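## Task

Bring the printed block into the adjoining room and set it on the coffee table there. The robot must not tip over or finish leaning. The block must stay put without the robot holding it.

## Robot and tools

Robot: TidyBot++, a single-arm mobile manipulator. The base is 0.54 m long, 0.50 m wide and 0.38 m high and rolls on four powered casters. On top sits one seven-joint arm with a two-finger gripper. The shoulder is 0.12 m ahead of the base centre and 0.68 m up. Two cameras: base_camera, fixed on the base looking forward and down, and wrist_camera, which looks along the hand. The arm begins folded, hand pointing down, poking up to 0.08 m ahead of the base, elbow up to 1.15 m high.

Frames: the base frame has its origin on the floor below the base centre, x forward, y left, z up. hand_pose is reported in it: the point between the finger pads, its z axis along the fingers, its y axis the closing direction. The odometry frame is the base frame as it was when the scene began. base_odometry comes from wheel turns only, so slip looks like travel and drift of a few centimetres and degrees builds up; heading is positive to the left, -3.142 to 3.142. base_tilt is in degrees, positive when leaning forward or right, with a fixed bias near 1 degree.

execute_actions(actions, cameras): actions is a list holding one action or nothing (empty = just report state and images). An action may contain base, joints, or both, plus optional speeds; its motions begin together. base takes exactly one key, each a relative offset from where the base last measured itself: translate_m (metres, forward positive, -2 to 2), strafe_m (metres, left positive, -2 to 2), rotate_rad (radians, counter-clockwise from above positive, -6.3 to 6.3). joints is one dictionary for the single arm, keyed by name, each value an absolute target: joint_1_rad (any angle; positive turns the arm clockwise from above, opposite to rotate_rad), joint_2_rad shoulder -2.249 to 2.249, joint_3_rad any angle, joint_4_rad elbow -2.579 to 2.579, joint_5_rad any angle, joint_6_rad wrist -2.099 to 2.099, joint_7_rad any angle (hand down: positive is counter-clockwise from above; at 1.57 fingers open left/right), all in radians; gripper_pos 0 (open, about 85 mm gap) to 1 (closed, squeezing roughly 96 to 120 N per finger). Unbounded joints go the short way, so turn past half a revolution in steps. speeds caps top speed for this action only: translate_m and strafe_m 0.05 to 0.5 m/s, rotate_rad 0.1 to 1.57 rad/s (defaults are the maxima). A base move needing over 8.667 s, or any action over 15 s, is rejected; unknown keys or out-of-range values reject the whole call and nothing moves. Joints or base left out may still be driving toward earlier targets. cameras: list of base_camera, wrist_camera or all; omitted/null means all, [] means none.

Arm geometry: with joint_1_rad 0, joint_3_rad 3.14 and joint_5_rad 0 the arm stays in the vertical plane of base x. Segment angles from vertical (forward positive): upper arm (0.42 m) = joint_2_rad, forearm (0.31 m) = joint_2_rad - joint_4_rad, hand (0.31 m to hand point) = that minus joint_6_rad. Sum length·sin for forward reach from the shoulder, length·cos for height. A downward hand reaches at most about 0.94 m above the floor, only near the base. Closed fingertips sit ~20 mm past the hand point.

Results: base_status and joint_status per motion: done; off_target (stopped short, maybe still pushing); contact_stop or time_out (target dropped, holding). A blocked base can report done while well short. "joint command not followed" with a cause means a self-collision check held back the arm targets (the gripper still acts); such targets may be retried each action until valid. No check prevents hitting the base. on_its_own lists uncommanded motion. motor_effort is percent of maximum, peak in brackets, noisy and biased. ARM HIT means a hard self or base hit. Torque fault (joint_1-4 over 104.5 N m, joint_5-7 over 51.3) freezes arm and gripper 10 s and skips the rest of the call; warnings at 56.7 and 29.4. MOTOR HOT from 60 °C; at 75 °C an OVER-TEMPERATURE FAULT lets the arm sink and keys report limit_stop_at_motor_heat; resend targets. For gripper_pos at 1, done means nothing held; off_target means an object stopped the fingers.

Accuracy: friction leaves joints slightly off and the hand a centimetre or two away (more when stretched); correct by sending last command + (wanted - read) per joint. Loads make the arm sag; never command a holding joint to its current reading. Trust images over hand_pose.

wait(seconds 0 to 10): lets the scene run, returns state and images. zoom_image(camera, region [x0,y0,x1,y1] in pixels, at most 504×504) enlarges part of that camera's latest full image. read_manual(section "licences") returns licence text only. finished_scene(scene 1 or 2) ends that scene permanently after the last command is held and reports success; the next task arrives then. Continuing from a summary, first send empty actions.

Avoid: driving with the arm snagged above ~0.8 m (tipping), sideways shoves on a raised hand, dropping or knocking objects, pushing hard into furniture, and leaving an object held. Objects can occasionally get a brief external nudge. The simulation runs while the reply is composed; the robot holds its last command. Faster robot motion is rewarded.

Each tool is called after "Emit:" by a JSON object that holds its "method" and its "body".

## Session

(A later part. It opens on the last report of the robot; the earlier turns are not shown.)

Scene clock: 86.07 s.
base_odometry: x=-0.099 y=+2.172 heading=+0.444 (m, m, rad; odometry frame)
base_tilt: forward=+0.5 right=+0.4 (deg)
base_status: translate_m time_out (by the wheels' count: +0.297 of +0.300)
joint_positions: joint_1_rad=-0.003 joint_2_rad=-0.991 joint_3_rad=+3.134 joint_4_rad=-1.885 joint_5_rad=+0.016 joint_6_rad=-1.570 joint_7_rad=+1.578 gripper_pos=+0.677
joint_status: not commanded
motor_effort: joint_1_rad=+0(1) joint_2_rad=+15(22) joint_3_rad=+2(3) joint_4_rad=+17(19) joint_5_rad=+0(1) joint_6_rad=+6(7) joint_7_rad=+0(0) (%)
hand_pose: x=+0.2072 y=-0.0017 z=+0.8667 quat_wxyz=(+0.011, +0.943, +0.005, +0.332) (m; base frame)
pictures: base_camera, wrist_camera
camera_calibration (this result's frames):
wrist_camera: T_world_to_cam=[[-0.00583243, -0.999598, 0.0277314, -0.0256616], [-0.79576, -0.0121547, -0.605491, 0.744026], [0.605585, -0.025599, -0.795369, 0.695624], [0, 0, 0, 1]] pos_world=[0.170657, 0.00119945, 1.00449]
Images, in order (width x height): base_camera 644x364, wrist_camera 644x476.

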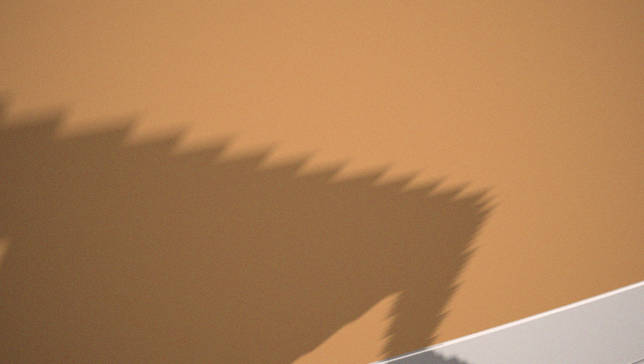

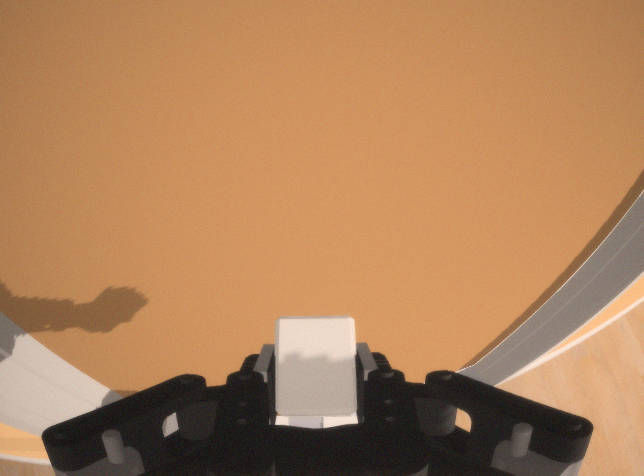

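Emit:
{"method": "execute_actions", "body": {"actions": [{"base":{"translate_m":-0.25}}]}}

Scene clock: 88.40 s.
base_odometry: x=-0.325 y=+2.065 heading=+0.444 (m, m, rad; odometry frame)
base_tilt: forward=+0.5 right=+0.5 (deg)
base_status: done
joint_positions: joint_1_rad=-0.003 joint_2_rad=-0.996 joint_3_rad=+3.134 joint_4_rad=-1.885 joint_5_rad=+0.016 joint_6_rad=-1.570 joint_7_rad=+1.578 gripper_pos=+0.677
joint_status: not commanded
motor_effort: joint_1_rad=+1(1) joint_2_rad=+15(19) joint_3_rad=+2(2) joint_4_rad=+17(19) joint_5_rad=+1(1) joint_6_rad=+6(6) joint_7_rad=+0(0) (%)
hand_pose: x=+0.2063 y=-0.0017 z=+0.8670 quat_wxyz=(+0.011, +0.942, +0.005, +0.335) (m; base frame)
pictures: base_camera, wrist_camera
camera_calibration (this result's frames):
wrist_camera: T_world_to_cam=[[-0.00596033, -0.999599, 0.0276926, -0.0256182], [-0.79301, -0.0121455, -0.609087, 0.746002], [0.609179, -0.0255908, -0.792619, 0.693268], [0, 0, 0, 1]] pos_world=[0.16911, 0.0011939, 1.00459]
Images, in order (width x height): base_camera 644x364, wrist_camera 644x476.

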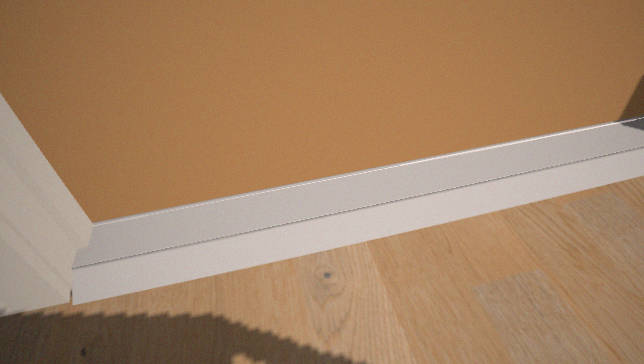

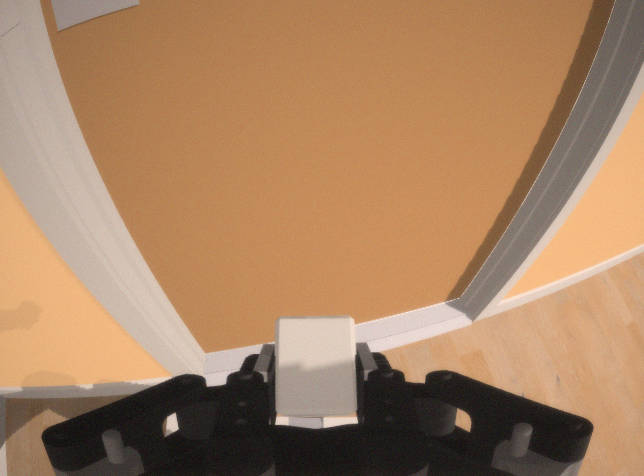

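Emit:
{"method": "execute_actions", "body": {"actions": [{"base":{"translate_m":0.45},"speeds":{"translate_m":0.3}}]}}

Scene clock: 93.53 s.
base_odometry: x=+0.079 y=+2.256 heading=+0.445 (m, m, rad; odometry frame)
base_tilt: forward=+0.6 right=+0.4 (deg)
base_status: translate_m time_out (by the wheels' count: +0.447 of +0.450)
joint_positions: joint_1_rad=+0.000 joint_2_rad=-0.999 joint_3_rad=+3.131 joint_4_rad=-1.891 joint_5_rad=+0.016 joint_6_rad=-1.572 joint_7_rad=+1.578 gripper_pos=+0.677
joint_status: not commanded
motor_effort: joint_1_rad=+1(5) joint_2_rad=+15(22) joint_3_rad=+2(9) joint_4_rad=+17(23) joint_5_rad=+1(5) joint_6_rad=+6(7) joint_7_rad=+0(0) (%)
hand_pose: x=+0.2048 y=-0.0015 z=+0.8641 quat_wxyz=(+0.012, +0.943, +0.005, +0.332) (m; base frame)
pictures: base_camera, wrist_camera
camera_calibration (this result's frames):
wrist_camera: T_world_to_cam=[[-0.0077819, -0.999514, 0.0301698, -0.0271073], [-0.796133, -0.0120632, -0.605001, 0.740176], [0.605071, -0.0287272, -0.795653, 0.6954], [0, 0, 0, 1]] pos_world=[0.168302, 0.00181166, 1.00192]
Images, in order (width x height): base_camera 644x364, wrist_camera 644x476.

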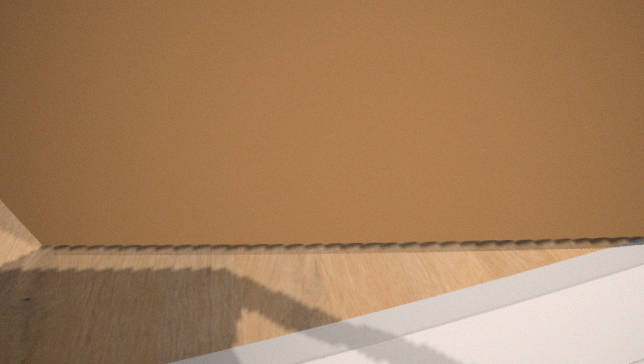

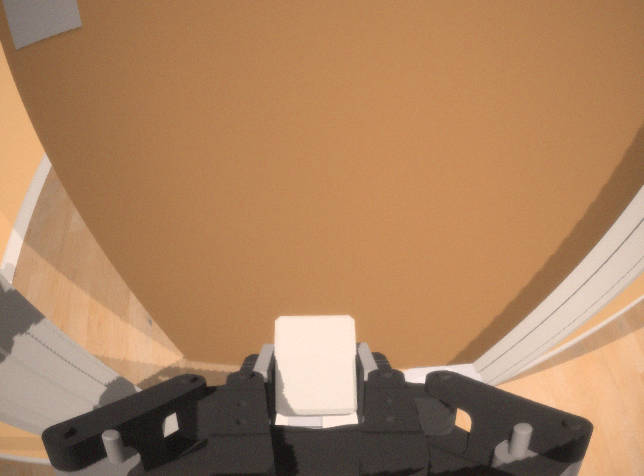

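Emit:
{"method": "execute_actions", "body": {"actions": [{"base":{"translate_m":-0.01},"joints":{"joint_2_rad":-0.5,"joint_6_rad":-1.0}}], "cameras": []}}

Emit:
{"method": "execute_actions", "body": {"actions": [{"joints":{"joint_2_rad":-0.25,"joint_4_rad":-1.8,"joint_6_rad":-0.7}}], "cameras": []}}

Emit:
{"method": "execute_actions", "body": {"actions": [{"joints":{"joint_2_rad":0.1,"joint_4_rad":-1.7,"joint_6_rad":-0.2}}]}}

Scene clock: 95.80 s.
base_odometry: x=+0.070 y=+2.252 heading=+0.446 (m, m, rad; odometry frame)
base_tilt: forward=+0.5 right=+0.4 (deg)
base_status: done
joint_positions: joint_1_rad=+0.000 joint_2_rad=-0.514 joint_3_rad=+3.131 joint_4_rad=-1.891 joint_5_rad=+0.016 joint_6_rad=-1.034 joint_7_rad=+1.578 gripper_pos=+0.677
joint_status: all done
motor_effort: joint_1_rad=+1(2) joint_2_rad=-3(19) joint_3_rad=+1(3) joint_4_rad=+20(20) joint_5_rad=+0(0) joint_6_rad=+6(6) joint_7_rad=+0(0) (%)
hand_pose: x=+0.4282 y=+0.0009 z=+0.8766 quat_wxyz=(+0.010, +0.934, +0.010, +0.357) (m; base frame)
pictures: none
No camera images: the call's "cameras" was empty. Leave "cameras" out to get every camera's image.

Scene clock: 97.10 s.
base_odometry: x=+0.070 y=+2.252 heading=+0.446 (m, m, rad; odometry frame)
base_tilt: forward=+0.6 right=+0.4 (deg)
base_status: not commanded
joint_positions: joint_1_rad=+0.000 joint_2_rad=-0.253 joint_3_rad=+3.131 joint_4_rad=-1.816 joint_5_rad=+0.016 joint_6_rad=-0.728 joint_7_rad=+1.578 gripper_pos=+0.677
joint_status: all done
motor_effort: joint_1_rad=+1(3) joint_2_rad=-13(17) joint_3_rad=+1(4) joint_4_rad=+21(26) joint_5_rad=+0(3) joint_6_rad=+7(23) joint_7_rad=+0(1) (%)
hand_pose: x=+0.5619 y=+0.0030 z=+0.8860 quat_wxyz=(+0.008, +0.911, +0.012, +0.412) (m; base frame)
pictures: none
No camera images: the call's "cameras" was empty. Leave "cameras" out to get every camera's image.

Scene clock: 98.57 s.
base_odometry: x=+0.070 y=+2.252 heading=+0.446 (m, m, rad; odometry frame)
base_tilt: forward=+0.5 right=+0.4 (deg)
base_status: not commanded
joint_positions: joint_1_rad=+0.000 joint_2_rad=+0.093 joint_3_rad=+3.131 joint_4_rad=-1.722 joint_5_rad=+0.016 joint_6_rad=-0.236 joint_7_rad=+1.578 gripper_pos=+0.677
joint_status: all done
motor_effort: joint_1_rad=+1(0) joint_2_rad=-27(30) joint_3_rad=+1(1) joint_4_rad=+21(22) joint_5_rad=+0(0) joint_6_rad=+8(8) joint_7_rad=+0(0) (%)
hand_pose: x=+0.7389 y=+0.0064 z=+0.8811 quat_wxyz=(+0.004, +0.855, +0.013, +0.519) (m; base frame)
pictures: base_camera, wrist_camera
camera_calibration (this result's frames):
wrist_camera: T_world_to_cam=[[0.00755809, -0.999749, 0.0210855, -0.0189392], [-0.485714, -0.0221019, -0.873839, 1.18332], [0.874085, -0.00363695, -0.485759, -0.0860067], [0, 0, 0, 1]] pos_world=[0.650074, 0.00690634, 0.99265]
Images, in order (width x height): base_camera 644x364, wrist_camera 644x476.

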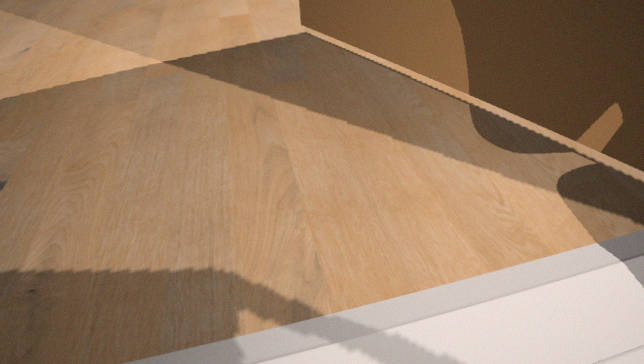

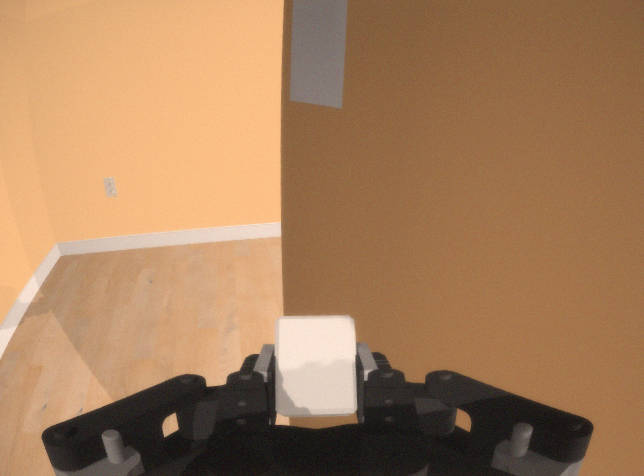

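Emit:
{"method": "execute_actions", "body": {"actions": [{"base":{"translate_m":-0.4},"joints":{"joint_2_rad":-0.7,"joint_4_rad":-2.2,"joint_6_rad":-0.9}}], "cameras": []}}

Emit:
{"method": "execute_actions", "body": {"actions": [{"base":{"rotate_rad":0.28}}]}}

Scene clock: 101.23 s.
base_odometry: x=-0.291 y=+2.080 heading=+0.446 (m, m, rad; odometry frame)
base_tilt: forward=+0.5 right=+0.4 (deg)
base_status: done
joint_positions: joint_1_rad=+0.000 joint_2_rad=-0.689 joint_3_rad=+3.131 joint_4_rad=-2.185 joint_5_rad=+0.016 joint_6_rad=-0.869 joint_7_rad=+1.578 gripper_pos=+0.677
joint_status: all done
motor_effort: joint_1_rad=+1(2) joint_2_rad=+2(31) joint_3_rad=+2(2) joint_4_rad=+21(21) joint_5_rad=+0(0) joint_6_rad=+6(8) joint_7_rad=+0(0) (%)
hand_pose: x=+0.3831 y=+0.0005 z=+0.8081 quat_wxyz=(+0.011, +0.925, +0.011, +0.379) (m; base frame)
pictures: none
No camera images: the call's "cameras" was empty. Leave "cameras" out to get every camera's image.

Scene clock: 102.37 s.
base_odometry: x=-0.291 y=+2.080 heading=+0.725 (m, m, rad; odometry frame)
base_tilt: forward=+0.5 right=+0.4 (deg)
base_status: done
joint_positions: joint_1_rad=+0.000 joint_2_rad=-0.689 joint_3_rad=+3.131 joint_4_rad=-2.185 joint_5_rad=+0.016 joint_6_rad=-0.869 joint_7_rad=+1.578 gripper_pos=+0.677
joint_status: not commanded
motor_effort: joint_1_rad=+1(3) joint_2_rad=+3(4) joint_3_rad=+2(3) joint_4_rad=+21(21) joint_5_rad=+0(1) joint_6_rad=+6(6) joint_7_rad=+0(0) (%)
hand_pose: x=+0.3831 y=+0.0005 z=+0.8081 quat_wxyz=(+0.011, +0.925, +0.011, +0.379) (m; base frame)
pictures: base_camera, wrist_camera
camera_calibration (this result's frames):
wrist_camera: T_world_to_cam=[[0.00249097, -0.999514, 0.0310625, -0.026696], [-0.732191, -0.0229796, -0.680711, 0.884953], [0.681095, -0.021048, -0.731893, 0.462303], [0, 0, 0, 1]] pos_world=[0.333149, 0.0033834, 0.941582]
Images, in order (width x height): base_camera 644x364, wrist_camera 644x476.

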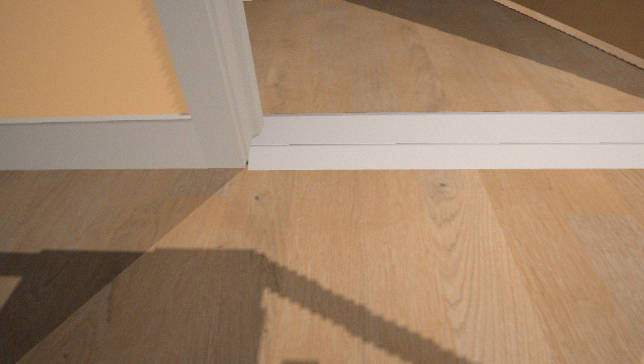

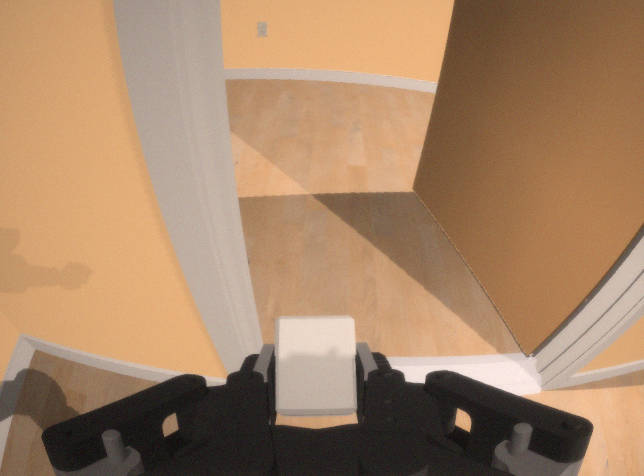

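Emit:
{"method": "execute_actions", "body": {"actions": [{"base":{"strafe_m":-0.22}}], "cameras": []}}

Emit:
{"method": "execute_actions", "body": {"actions": [{"base":{"translate_m":1.15},"speeds":{"translate_m":0.4}}]}}

Scene clock: 104.77 s.
base_odometry: x=-0.145 y=+1.915 heading=+0.726 (m, m, rad; odometry frame)
base_tilt: forward=+0.6 right=+0.5 (deg)
base_status: done
joint_positions: joint_1_rad=+0.000 joint_2_rad=-0.689 joint_3_rad=+3.131 joint_4_rad=-2.185 joint_5_rad=+0.016 joint_6_rad=-0.869 joint_7_rad=+1.578 gripper_pos=+0.677
joint_status: not commanded
motor_effort: joint_1_rad=+1(0) joint_2_rad=+3(4) joint_3_rad=+2(3) joint_4_rad=+21(21) joint_5_rad=+1(1) joint_6_rad=+6(6) joint_7_rad=+0(0) (%)
hand_pose: x=+0.3831 y=+0.0005 z=+0.8081 quat_wxyz=(+0.011, +0.925, +0.011, +0.379) (m; base frame)
pictures: none
No camera images: the call's "cameras" was empty. Leave "cameras" out to get every camera's image.

Scene clock: 108.80 s.
base_odometry: x=+0.715 y=+2.678 heading=+0.726 (m, m, rad; odometry frame)
base_tilt: forward=+0.5 right=+0.4 (deg)
base_status: done
joint_positions: joint_1_rad=+0.000 joint_2_rad=-0.701 joint_3_rad=+3.129 joint_4_rad=-2.204 joint_5_rad=+0.018 joint_6_rad=-0.890 joint_7_rad=+1.578 gripper_pos=+0.677
joint_status: not commanded
motor_effort: joint_1_rad=+0(4) joint_2_rad=+3(25) joint_3_rad=+3(11) joint_4_rad=+21(32) joint_5_rad=+1(6) joint_6_rad=+6(12) joint_7_rad=+0(0) (%)
hand_pose: x=+0.3731 y=+0.0004 z=+0.7967 quat_wxyz=(+0.012, +0.931, +0.013, +0.366) (m; base frame)
pictures: base_camera, wrist_camera
camera_calibration (this result's frames):
wrist_camera: T_world_to_cam=[[0.00494924, -0.999367, 0.0352332, -0.0306429], [-0.750482, -0.0269973, -0.660339, 0.860504], [0.660872, -0.0231737, -0.75014, 0.482897], [0, 0, 0, 1]] pos_world=[0.326811, 0.00379825, 0.931545]
Images, in order (width x height): base_camera 644x364, wrist_camera 644x476.

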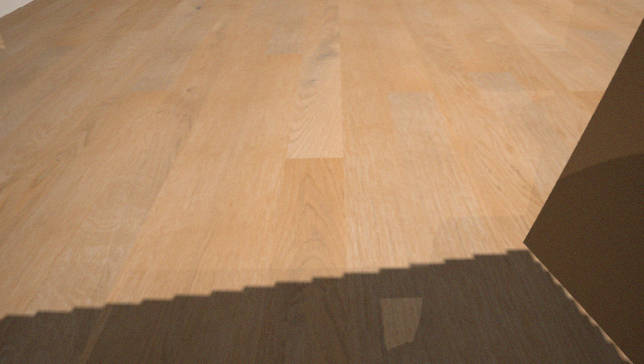

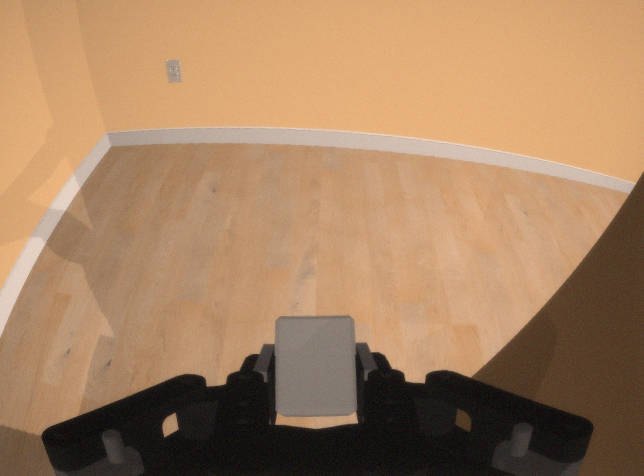

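Emit:
{"method": "execute_actions", "body": {"actions": [{"base":{"translate_m":0.9},"speeds":{"translate_m":0.3}}], "cameras": []}}

Emit:
{"method": "execute_actions", "body": {"actions": [{"base":{"rotate_rad":-1.57},"joints":{"joint_6_rad":-0.6}}]}}

Scene clock: 113.07 s.
base_odometry: x=+1.388 y=+3.277 heading=+0.727 (m, m, rad; odometry frame)
base_tilt: forward=+0.6 right=+0.4 (deg)
base_status: done
joint_positions: joint_1_rad=+0.000 joint_2_rad=-0.701 joint_3_rad=+3.129 joint_4_rad=-2.204 joint_5_rad=+0.018 joint_6_rad=-0.890 joint_7_rad=+1.578 gripper_pos=+0.677
joint_status: not commanded
motor_effort: joint_1_rad=+2(0) joint_2_rad=+3(6) joint_3_rad=+2(3) joint_4_rad=+21(21) joint_5_rad=+0(1) joint_6_rad=+6(7) joint_7_rad=+0(0) (%)
hand_pose: x=+0.3731 y=+0.0004 z=+0.7967 quat_wxyz=(+0.012, +0.931, +0.013, +0.366) (m; base frame)
pictures: none
No camera images: the call's "cameras" was empty. Leave "cameras" out to get every camera's image.

Scene clock: 115.37 s.
base_odometry: x=+1.388 y=+3.277 heading=-0.843 (m, m, rad; odometry frame)
base_tilt: forward=+0.5 right=+0.3 (deg)
base_status: done
joint_positions: joint_1_rad=+0.000 joint_2_rad=-0.701 joint_3_rad=+3.129 joint_4_rad=-2.199 joint_5_rad=+0.018 joint_6_rad=-0.614 joint_7_rad=+1.578 gripper_pos=+0.677
joint_status: all done
motor_effort: joint_1_rad=+1(0) joint_2_rad=+2(4) joint_3_rad=+2(3) joint_4_rad=+22(23) joint_5_rad=+1(1) joint_6_rad=+8(8) joint_7_rad=+0(0) (%)
hand_pose: x=+0.4279 y=+0.0027 z=+0.8658 quat_wxyz=(+0.011, +0.870, +0.014, +0.492) (m; base frame)
pictures: base_camera, wrist_camera
camera_calibration (this result's frames):
wrist_camera: T_world_to_cam=[[0.00267259, -0.999425, 0.03379, -0.0288363], [-0.538173, -0.0299169, -0.842303, 1.01393], [0.84283, -0.0159337, -0.537944, 0.236997], [0, 0, 0, 1]] pos_world=[0.346, 0.00529024, 0.982503]
Images, in order (width x height): base_camera 644x364, wrist_camera 644x476.

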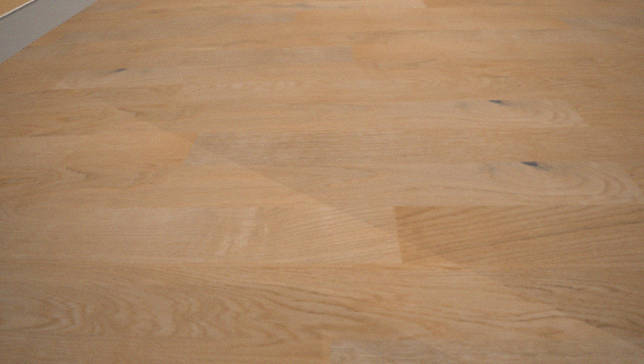

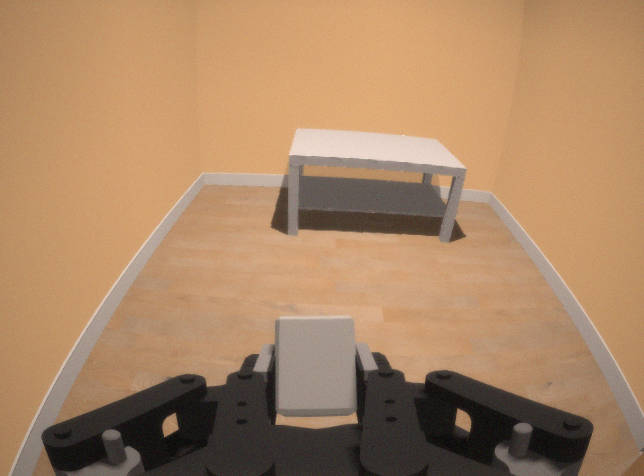

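Emit:
{"method": "execute_actions", "body": {"actions": [{"base":{"translate_m":1.3},"joints":{"joint_1_rad":0.3,"joint_2_rad":0.33,"joint_4_rad":-2.2,"joint_6_rad":-0.02}}]}}

Scene clock: 119.80 s.
base_odometry: x=+2.252 y=+2.305 heading=-0.843 (m, m, rad; odometry frame)
base_tilt: forward=+0.5 right=+0.4 (deg)
base_status: done
joint_positions: joint_1_rad=+0.288 joint_2_rad=+0.315 joint_3_rad=+3.129 joint_4_rad=-2.199 joint_5_rad=+0.018 joint_6_rad=-0.055 joint_7_rad=+1.578 gripper_pos=+0.677
joint_status: all done
motor_effort: joint_1_rad=+0(1) joint_2_rad=-27(29) joint_3_rad=+1(2) joint_4_rad=+13(22) joint_5_rad=+0(1) joint_6_rad=+5(8) joint_7_rad=+0(0) (%)
hand_pose: x=+0.5848 y=-0.1302 z=+0.5661 quat_wxyz=(+0.041, +0.952, -0.120, +0.280) (m; base frame)
pictures: base_camera, wrist_camera
camera_calibration (this result's frames):
wrist_camera: T_world_to_cam=[[-0.260183, -0.965429, 0.0158801, 0.0162685], [-0.827273, 0.214409, -0.519277, 0.859985], [0.49792, -0.148245, -0.854458, 0.305053], [0, 0, 0, 1]] pos_world=[0.563783, -0.12346, 0.706967]
Images, in order (width x height): base_camera 644x364, wrist_camera 644x476.

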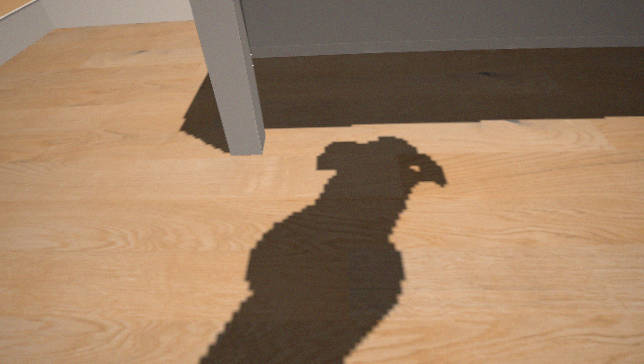

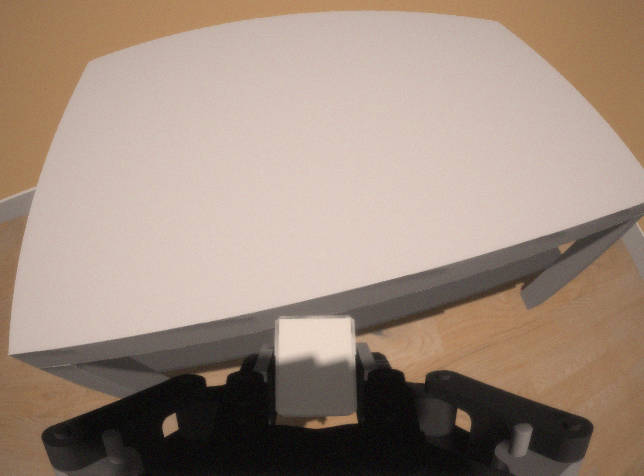

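Emit:
{"method": "execute_actions", "body": {"actions": [{"base":{"translate_m":0.25},"speeds":{"translate_m":0.2}}], "cameras": []}}

Emit:
{"method": "execute_actions", "body": {"actions": [{"joints":{"joint_2_rad":0.47,"joint_6_rad":0.12}}], "cameras": []}}

Emit:
{"method": "execute_actions", "body": {"actions": [{"joints":{"joint_2_rad":0.54,"joint_6_rad":0.19}}], "cameras": ["wrist_camera"]}}

Scene clock: 122.37 s.
base_odometry: x=+2.419 y=+2.119 heading=-0.844 (m, m, rad; odometry frame)
base_tilt: forward=+0.6 right=+0.4 (deg)
base_status: done
joint_positions: joint_1_rad=+0.289 joint_2_rad=+0.315 joint_3_rad=+3.129 joint_4_rad=-2.199 joint_5_rad=+0.018 joint_6_rad=-0.054 joint_7_rad=+1.578 gripper_pos=+0.677
joint_status: not commanded
motor_effort: joint_1_rad=+0(1) joint_2_rad=-27(29) joint_3_rad=+1(0) joint_4_rad=+13(15) joint_5_rad=+0(0) joint_6_rad=+5(6) joint_7_rad=+0(0) (%)
hand_pose: x=+0.5846 y=-0.1309 z=+0.5660 quat_wxyz=(+0.041, +0.952, -0.121, +0.280) (m; base frame)
pictures: none
No camera images: the call's "cameras" was empty. Leave "cameras" out to get every camera's image.

Scene clock: 123.40 s.
base_odometry: x=+2.419 y=+2.119 heading=-0.844 (m, m, rad; odometry frame)
base_tilt: forward=+0.6 right=+0.4 (deg)
base_status: not commanded
joint_positions: joint_1_rad=+0.289 joint_2_rad=+0.458 joint_3_rad=+3.129 joint_4_rad=-2.199 joint_5_rad=+0.018 joint_6_rad=+0.083 joint_7_rad=+1.578 gripper_pos=+0.677
joint_status: all done
motor_effort: joint_1_rad=+0(1) joint_2_rad=-30(32) joint_3_rad=+1(1) joint_4_rad=+10(13) joint_5_rad=+0(0) joint_6_rad=+5(5) joint_7_rad=+0(0) (%)
hand_pose: x=+0.6002 y=-0.1344 z=+0.5186 quat_wxyz=(+0.039, +0.952, -0.121, +0.277) (m; base frame)
pictures: none
No camera images: the call's "cameras" was empty. Leave "cameras" out to get every camera's image.

Scene clock: 124.27 s.
base_odometry: x=+2.419 y=+2.119 heading=-0.844 (m, m, rad; odometry frame)
base_tilt: forward=+0.6 right=+0.4 (deg)
base_status: not commanded
joint_positions: joint_1_rad=+0.289 joint_2_rad=+0.524 joint_3_rad=+3.129 joint_4_rad=-2.199 joint_5_rad=+0.018 joint_6_rad=+0.154 joint_7_rad=+1.578 gripper_pos=+0.677
joint_status: all done
motor_effort: joint_1_rad=+0(0) joint_2_rad=-32(34) joint_3_rad=+1(1) joint_4_rad=+10(11) joint_5_rad=+1(0) joint_6_rad=+5(5) joint_7_rad=+0(1) (%)
hand_pose: x=+0.6073 y=-0.1359 z=+0.4973 quat_wxyz=(+0.038, +0.952, -0.121, +0.280) (m; base frame)
pictures: wrist_camera
camera_calibration (this result's frames):
wrist_camera: T_world_to_cam=[[-0.260764, -0.96535, 0.010067, 0.0209754], [-0.826737, 0.217913, -0.518672, 0.843981], [0.498506, -0.143574, -0.854914, 0.23475], [0, 0, 0, 1]] pos_world=[0.586196, -0.129962, 0.638229]
Images, in order (width x height): wrist_camera 644x476.

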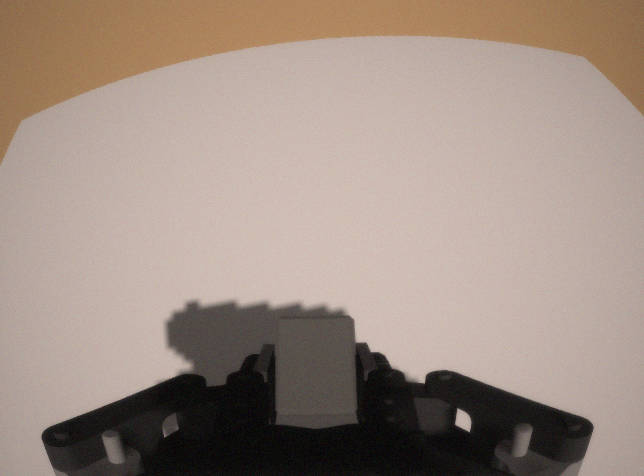

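Emit:
{"method": "execute_actions", "body": {"actions": [{"joints":{"joint_2_rad":0.60,"joint_6_rad":0.25}}], "cameras": []}}

Scene clock: 125.27 s.
base_odometry: x=+2.419 y=+2.119 heading=-0.844 (m, m, rad; odometry frame)
base_tilt: forward=+0.5 right=+0.4 (deg)
base_status: not commanded
joint_positions: joint_1_rad=+0.289 joint_2_rad=+0.583 joint_3_rad=+3.129 joint_4_rad=-2.199 joint_5_rad=+0.018 joint_6_rad=+0.214 joint_7_rad=+1.578 gripper_pos=+0.677
joint_status: all done
motor_effort: joint_1_rad=+0(1) joint_2_rad=-33(35) joint_3_rad=+1(1) joint_4_rad=+8(10) joint_5_rad=+0(0) joint_6_rad=+5(6) joint_7_rad=+0(0) (%)
hand_pose: x=+0.6114 y=-0.1367 z=+0.4773 quat_wxyz=(+0.038, +0.951, -0.122, +0.280) (m; base frame)
pictures: none
No camera images: the call's "cameras" was empty. Leave "cameras" out to get every camera's image.

Emit:
{"method": "execute_actions", "body": {"actions": [{"joints":{"joint_2_rad":0.65,"joint_6_rad":0.29}}], "cameras": []}}

Scene clock: 126.17 s.
base_odometry: x=+2.418 y=+2.119 heading=-0.844 (m, m, rad; odometry frame)
base_tilt: forward=+0.5 right=+0.4 (deg)
base_status: not commanded
joint_positions: joint_1_rad=+0.289 joint_2_rad=+0.603 joint_3_rad=+3.129 joint_4_rad=-2.199 joint_5_rad=+0.018 joint_6_rad=+0.264 joint_7_rad=+1.578 gripper_pos=+0.677
joint_status: joint_2_rad off_target (ended at +0.603, target +0.650); the others done
motor_effort: joint_1_rad=+1(1) joint_2_rad=-29(33) joint_3_rad=+1(1) joint_4_rad=+7(9) joint_5_rad=+0(0) joint_6_rad=+3(6) joint_7_rad=+0(0) (%)
hand_pose: x=+0.6200 y=-0.1389 z=+0.4756 quat_wxyz=(+0.039, +0.947, -0.121, +0.295) (m; base frame)
pictures: none
No camera images: the call's "cameras" was empty. Leave "cameras" out to get every camera's image.

Contact.

Emit:
{"method": "execute_actions", "body": {"actions": [{"joints":{"joint_2_rad":0.60,"gripper_pos":0.2}}], "cameras": []}}

Emit:
{"method": "execute_actions", "body": {"actions": [{"joints":{"joint_2_rad":0.4,"joint_6_rad":0.0}}], "cameras": ["wrist_camera"]}}

Scene clock: 127.47 s.
base_odometry: x=+2.418 y=+2.119 heading=-0.844 (m, m, rad; odometry frame)
base_tilt: forward=+0.5 right=+0.5 (deg)
base_status: not commanded
joint_positions: joint_1_rad=+0.289 joint_2_rad=+0.602 joint_3_rad=+3.129 joint_4_rad=-2.199 joint_5_rad=+0.018 joint_6_rad=+0.264 joint_7_rad=+1.578 gripper_pos=+0.200
joint_status: all done
motor_effort: joint_1_rad=+0(1) joint_2_rad=-33(33) joint_3_rad=+1(0) joint_4_rad=+8(9) joint_5_rad=+0(0) joint_6_rad=+5(5) joint_7_rad=+0(0) (%)
hand_pose: x=+0.6202 y=-0.1389 z=+0.4761 quat_wxyz=(+0.039, +0.947, -0.121, +0.295) (m; base frame)
pictures: none
No camera images: the call's "cameras" was empty. Leave "cameras" out to get every camera's image.

Scene clock: 128.67 s.
base_odometry: x=+2.418 y=+2.119 heading=-0.844 (m, m, rad; odometry frame)
base_tilt: forward=+0.6 right=+0.4 (deg)
base_status: not commanded
joint_positions: joint_1_rad=+0.289 joint_2_rad=+0.413 joint_3_rad=+3.129 joint_4_rad=-2.199 joint_5_rad=+0.018 joint_6_rad=+0.035 joint_7_rad=+1.578 gripper_pos=+0.200
joint_status: all done
motor_effort: joint_1_rad=+0(0) joint_2_rad=-29(35) joint_3_rad=+1(0) joint_4_rad=+12(12) joint_5_rad=+0(0) joint_6_rad=+5(5) joint_7_rad=+0(0) (%)
hand_pose: x=+0.5948 y=-0.1332 z=+0.5328 quat_wxyz=(+0.039, +0.953, -0.121, +0.276) (m; base frame)
pictures: wrist_camera
camera_calibration (this result's frames):
wrist_camera: T_world_to_cam=[[-0.260959, -0.96526, 0.0131807, 0.01849], [-0.831207, 0.217732, -0.511554, 0.850324], [0.490913, -0.14445, -0.85915, 0.278348], [0, 0, 0, 1]] pos_world=[0.574976, -0.127088, 0.673886]
Images, in order (width x height): wrist_camera 644x476.

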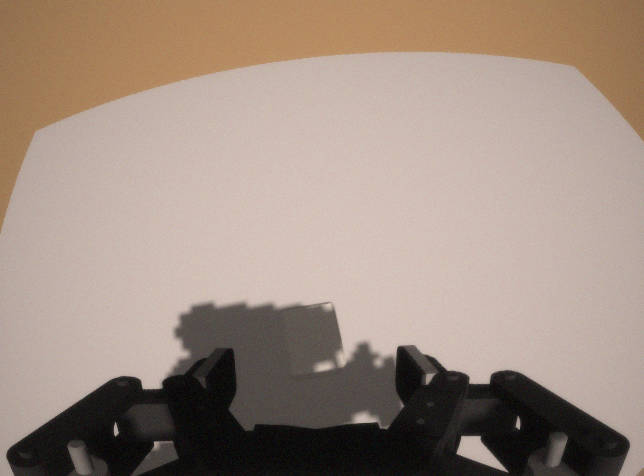

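Emit:
{"method": "finished_scene", "body": {"scene": 2}}

The scene is finished: the task was done.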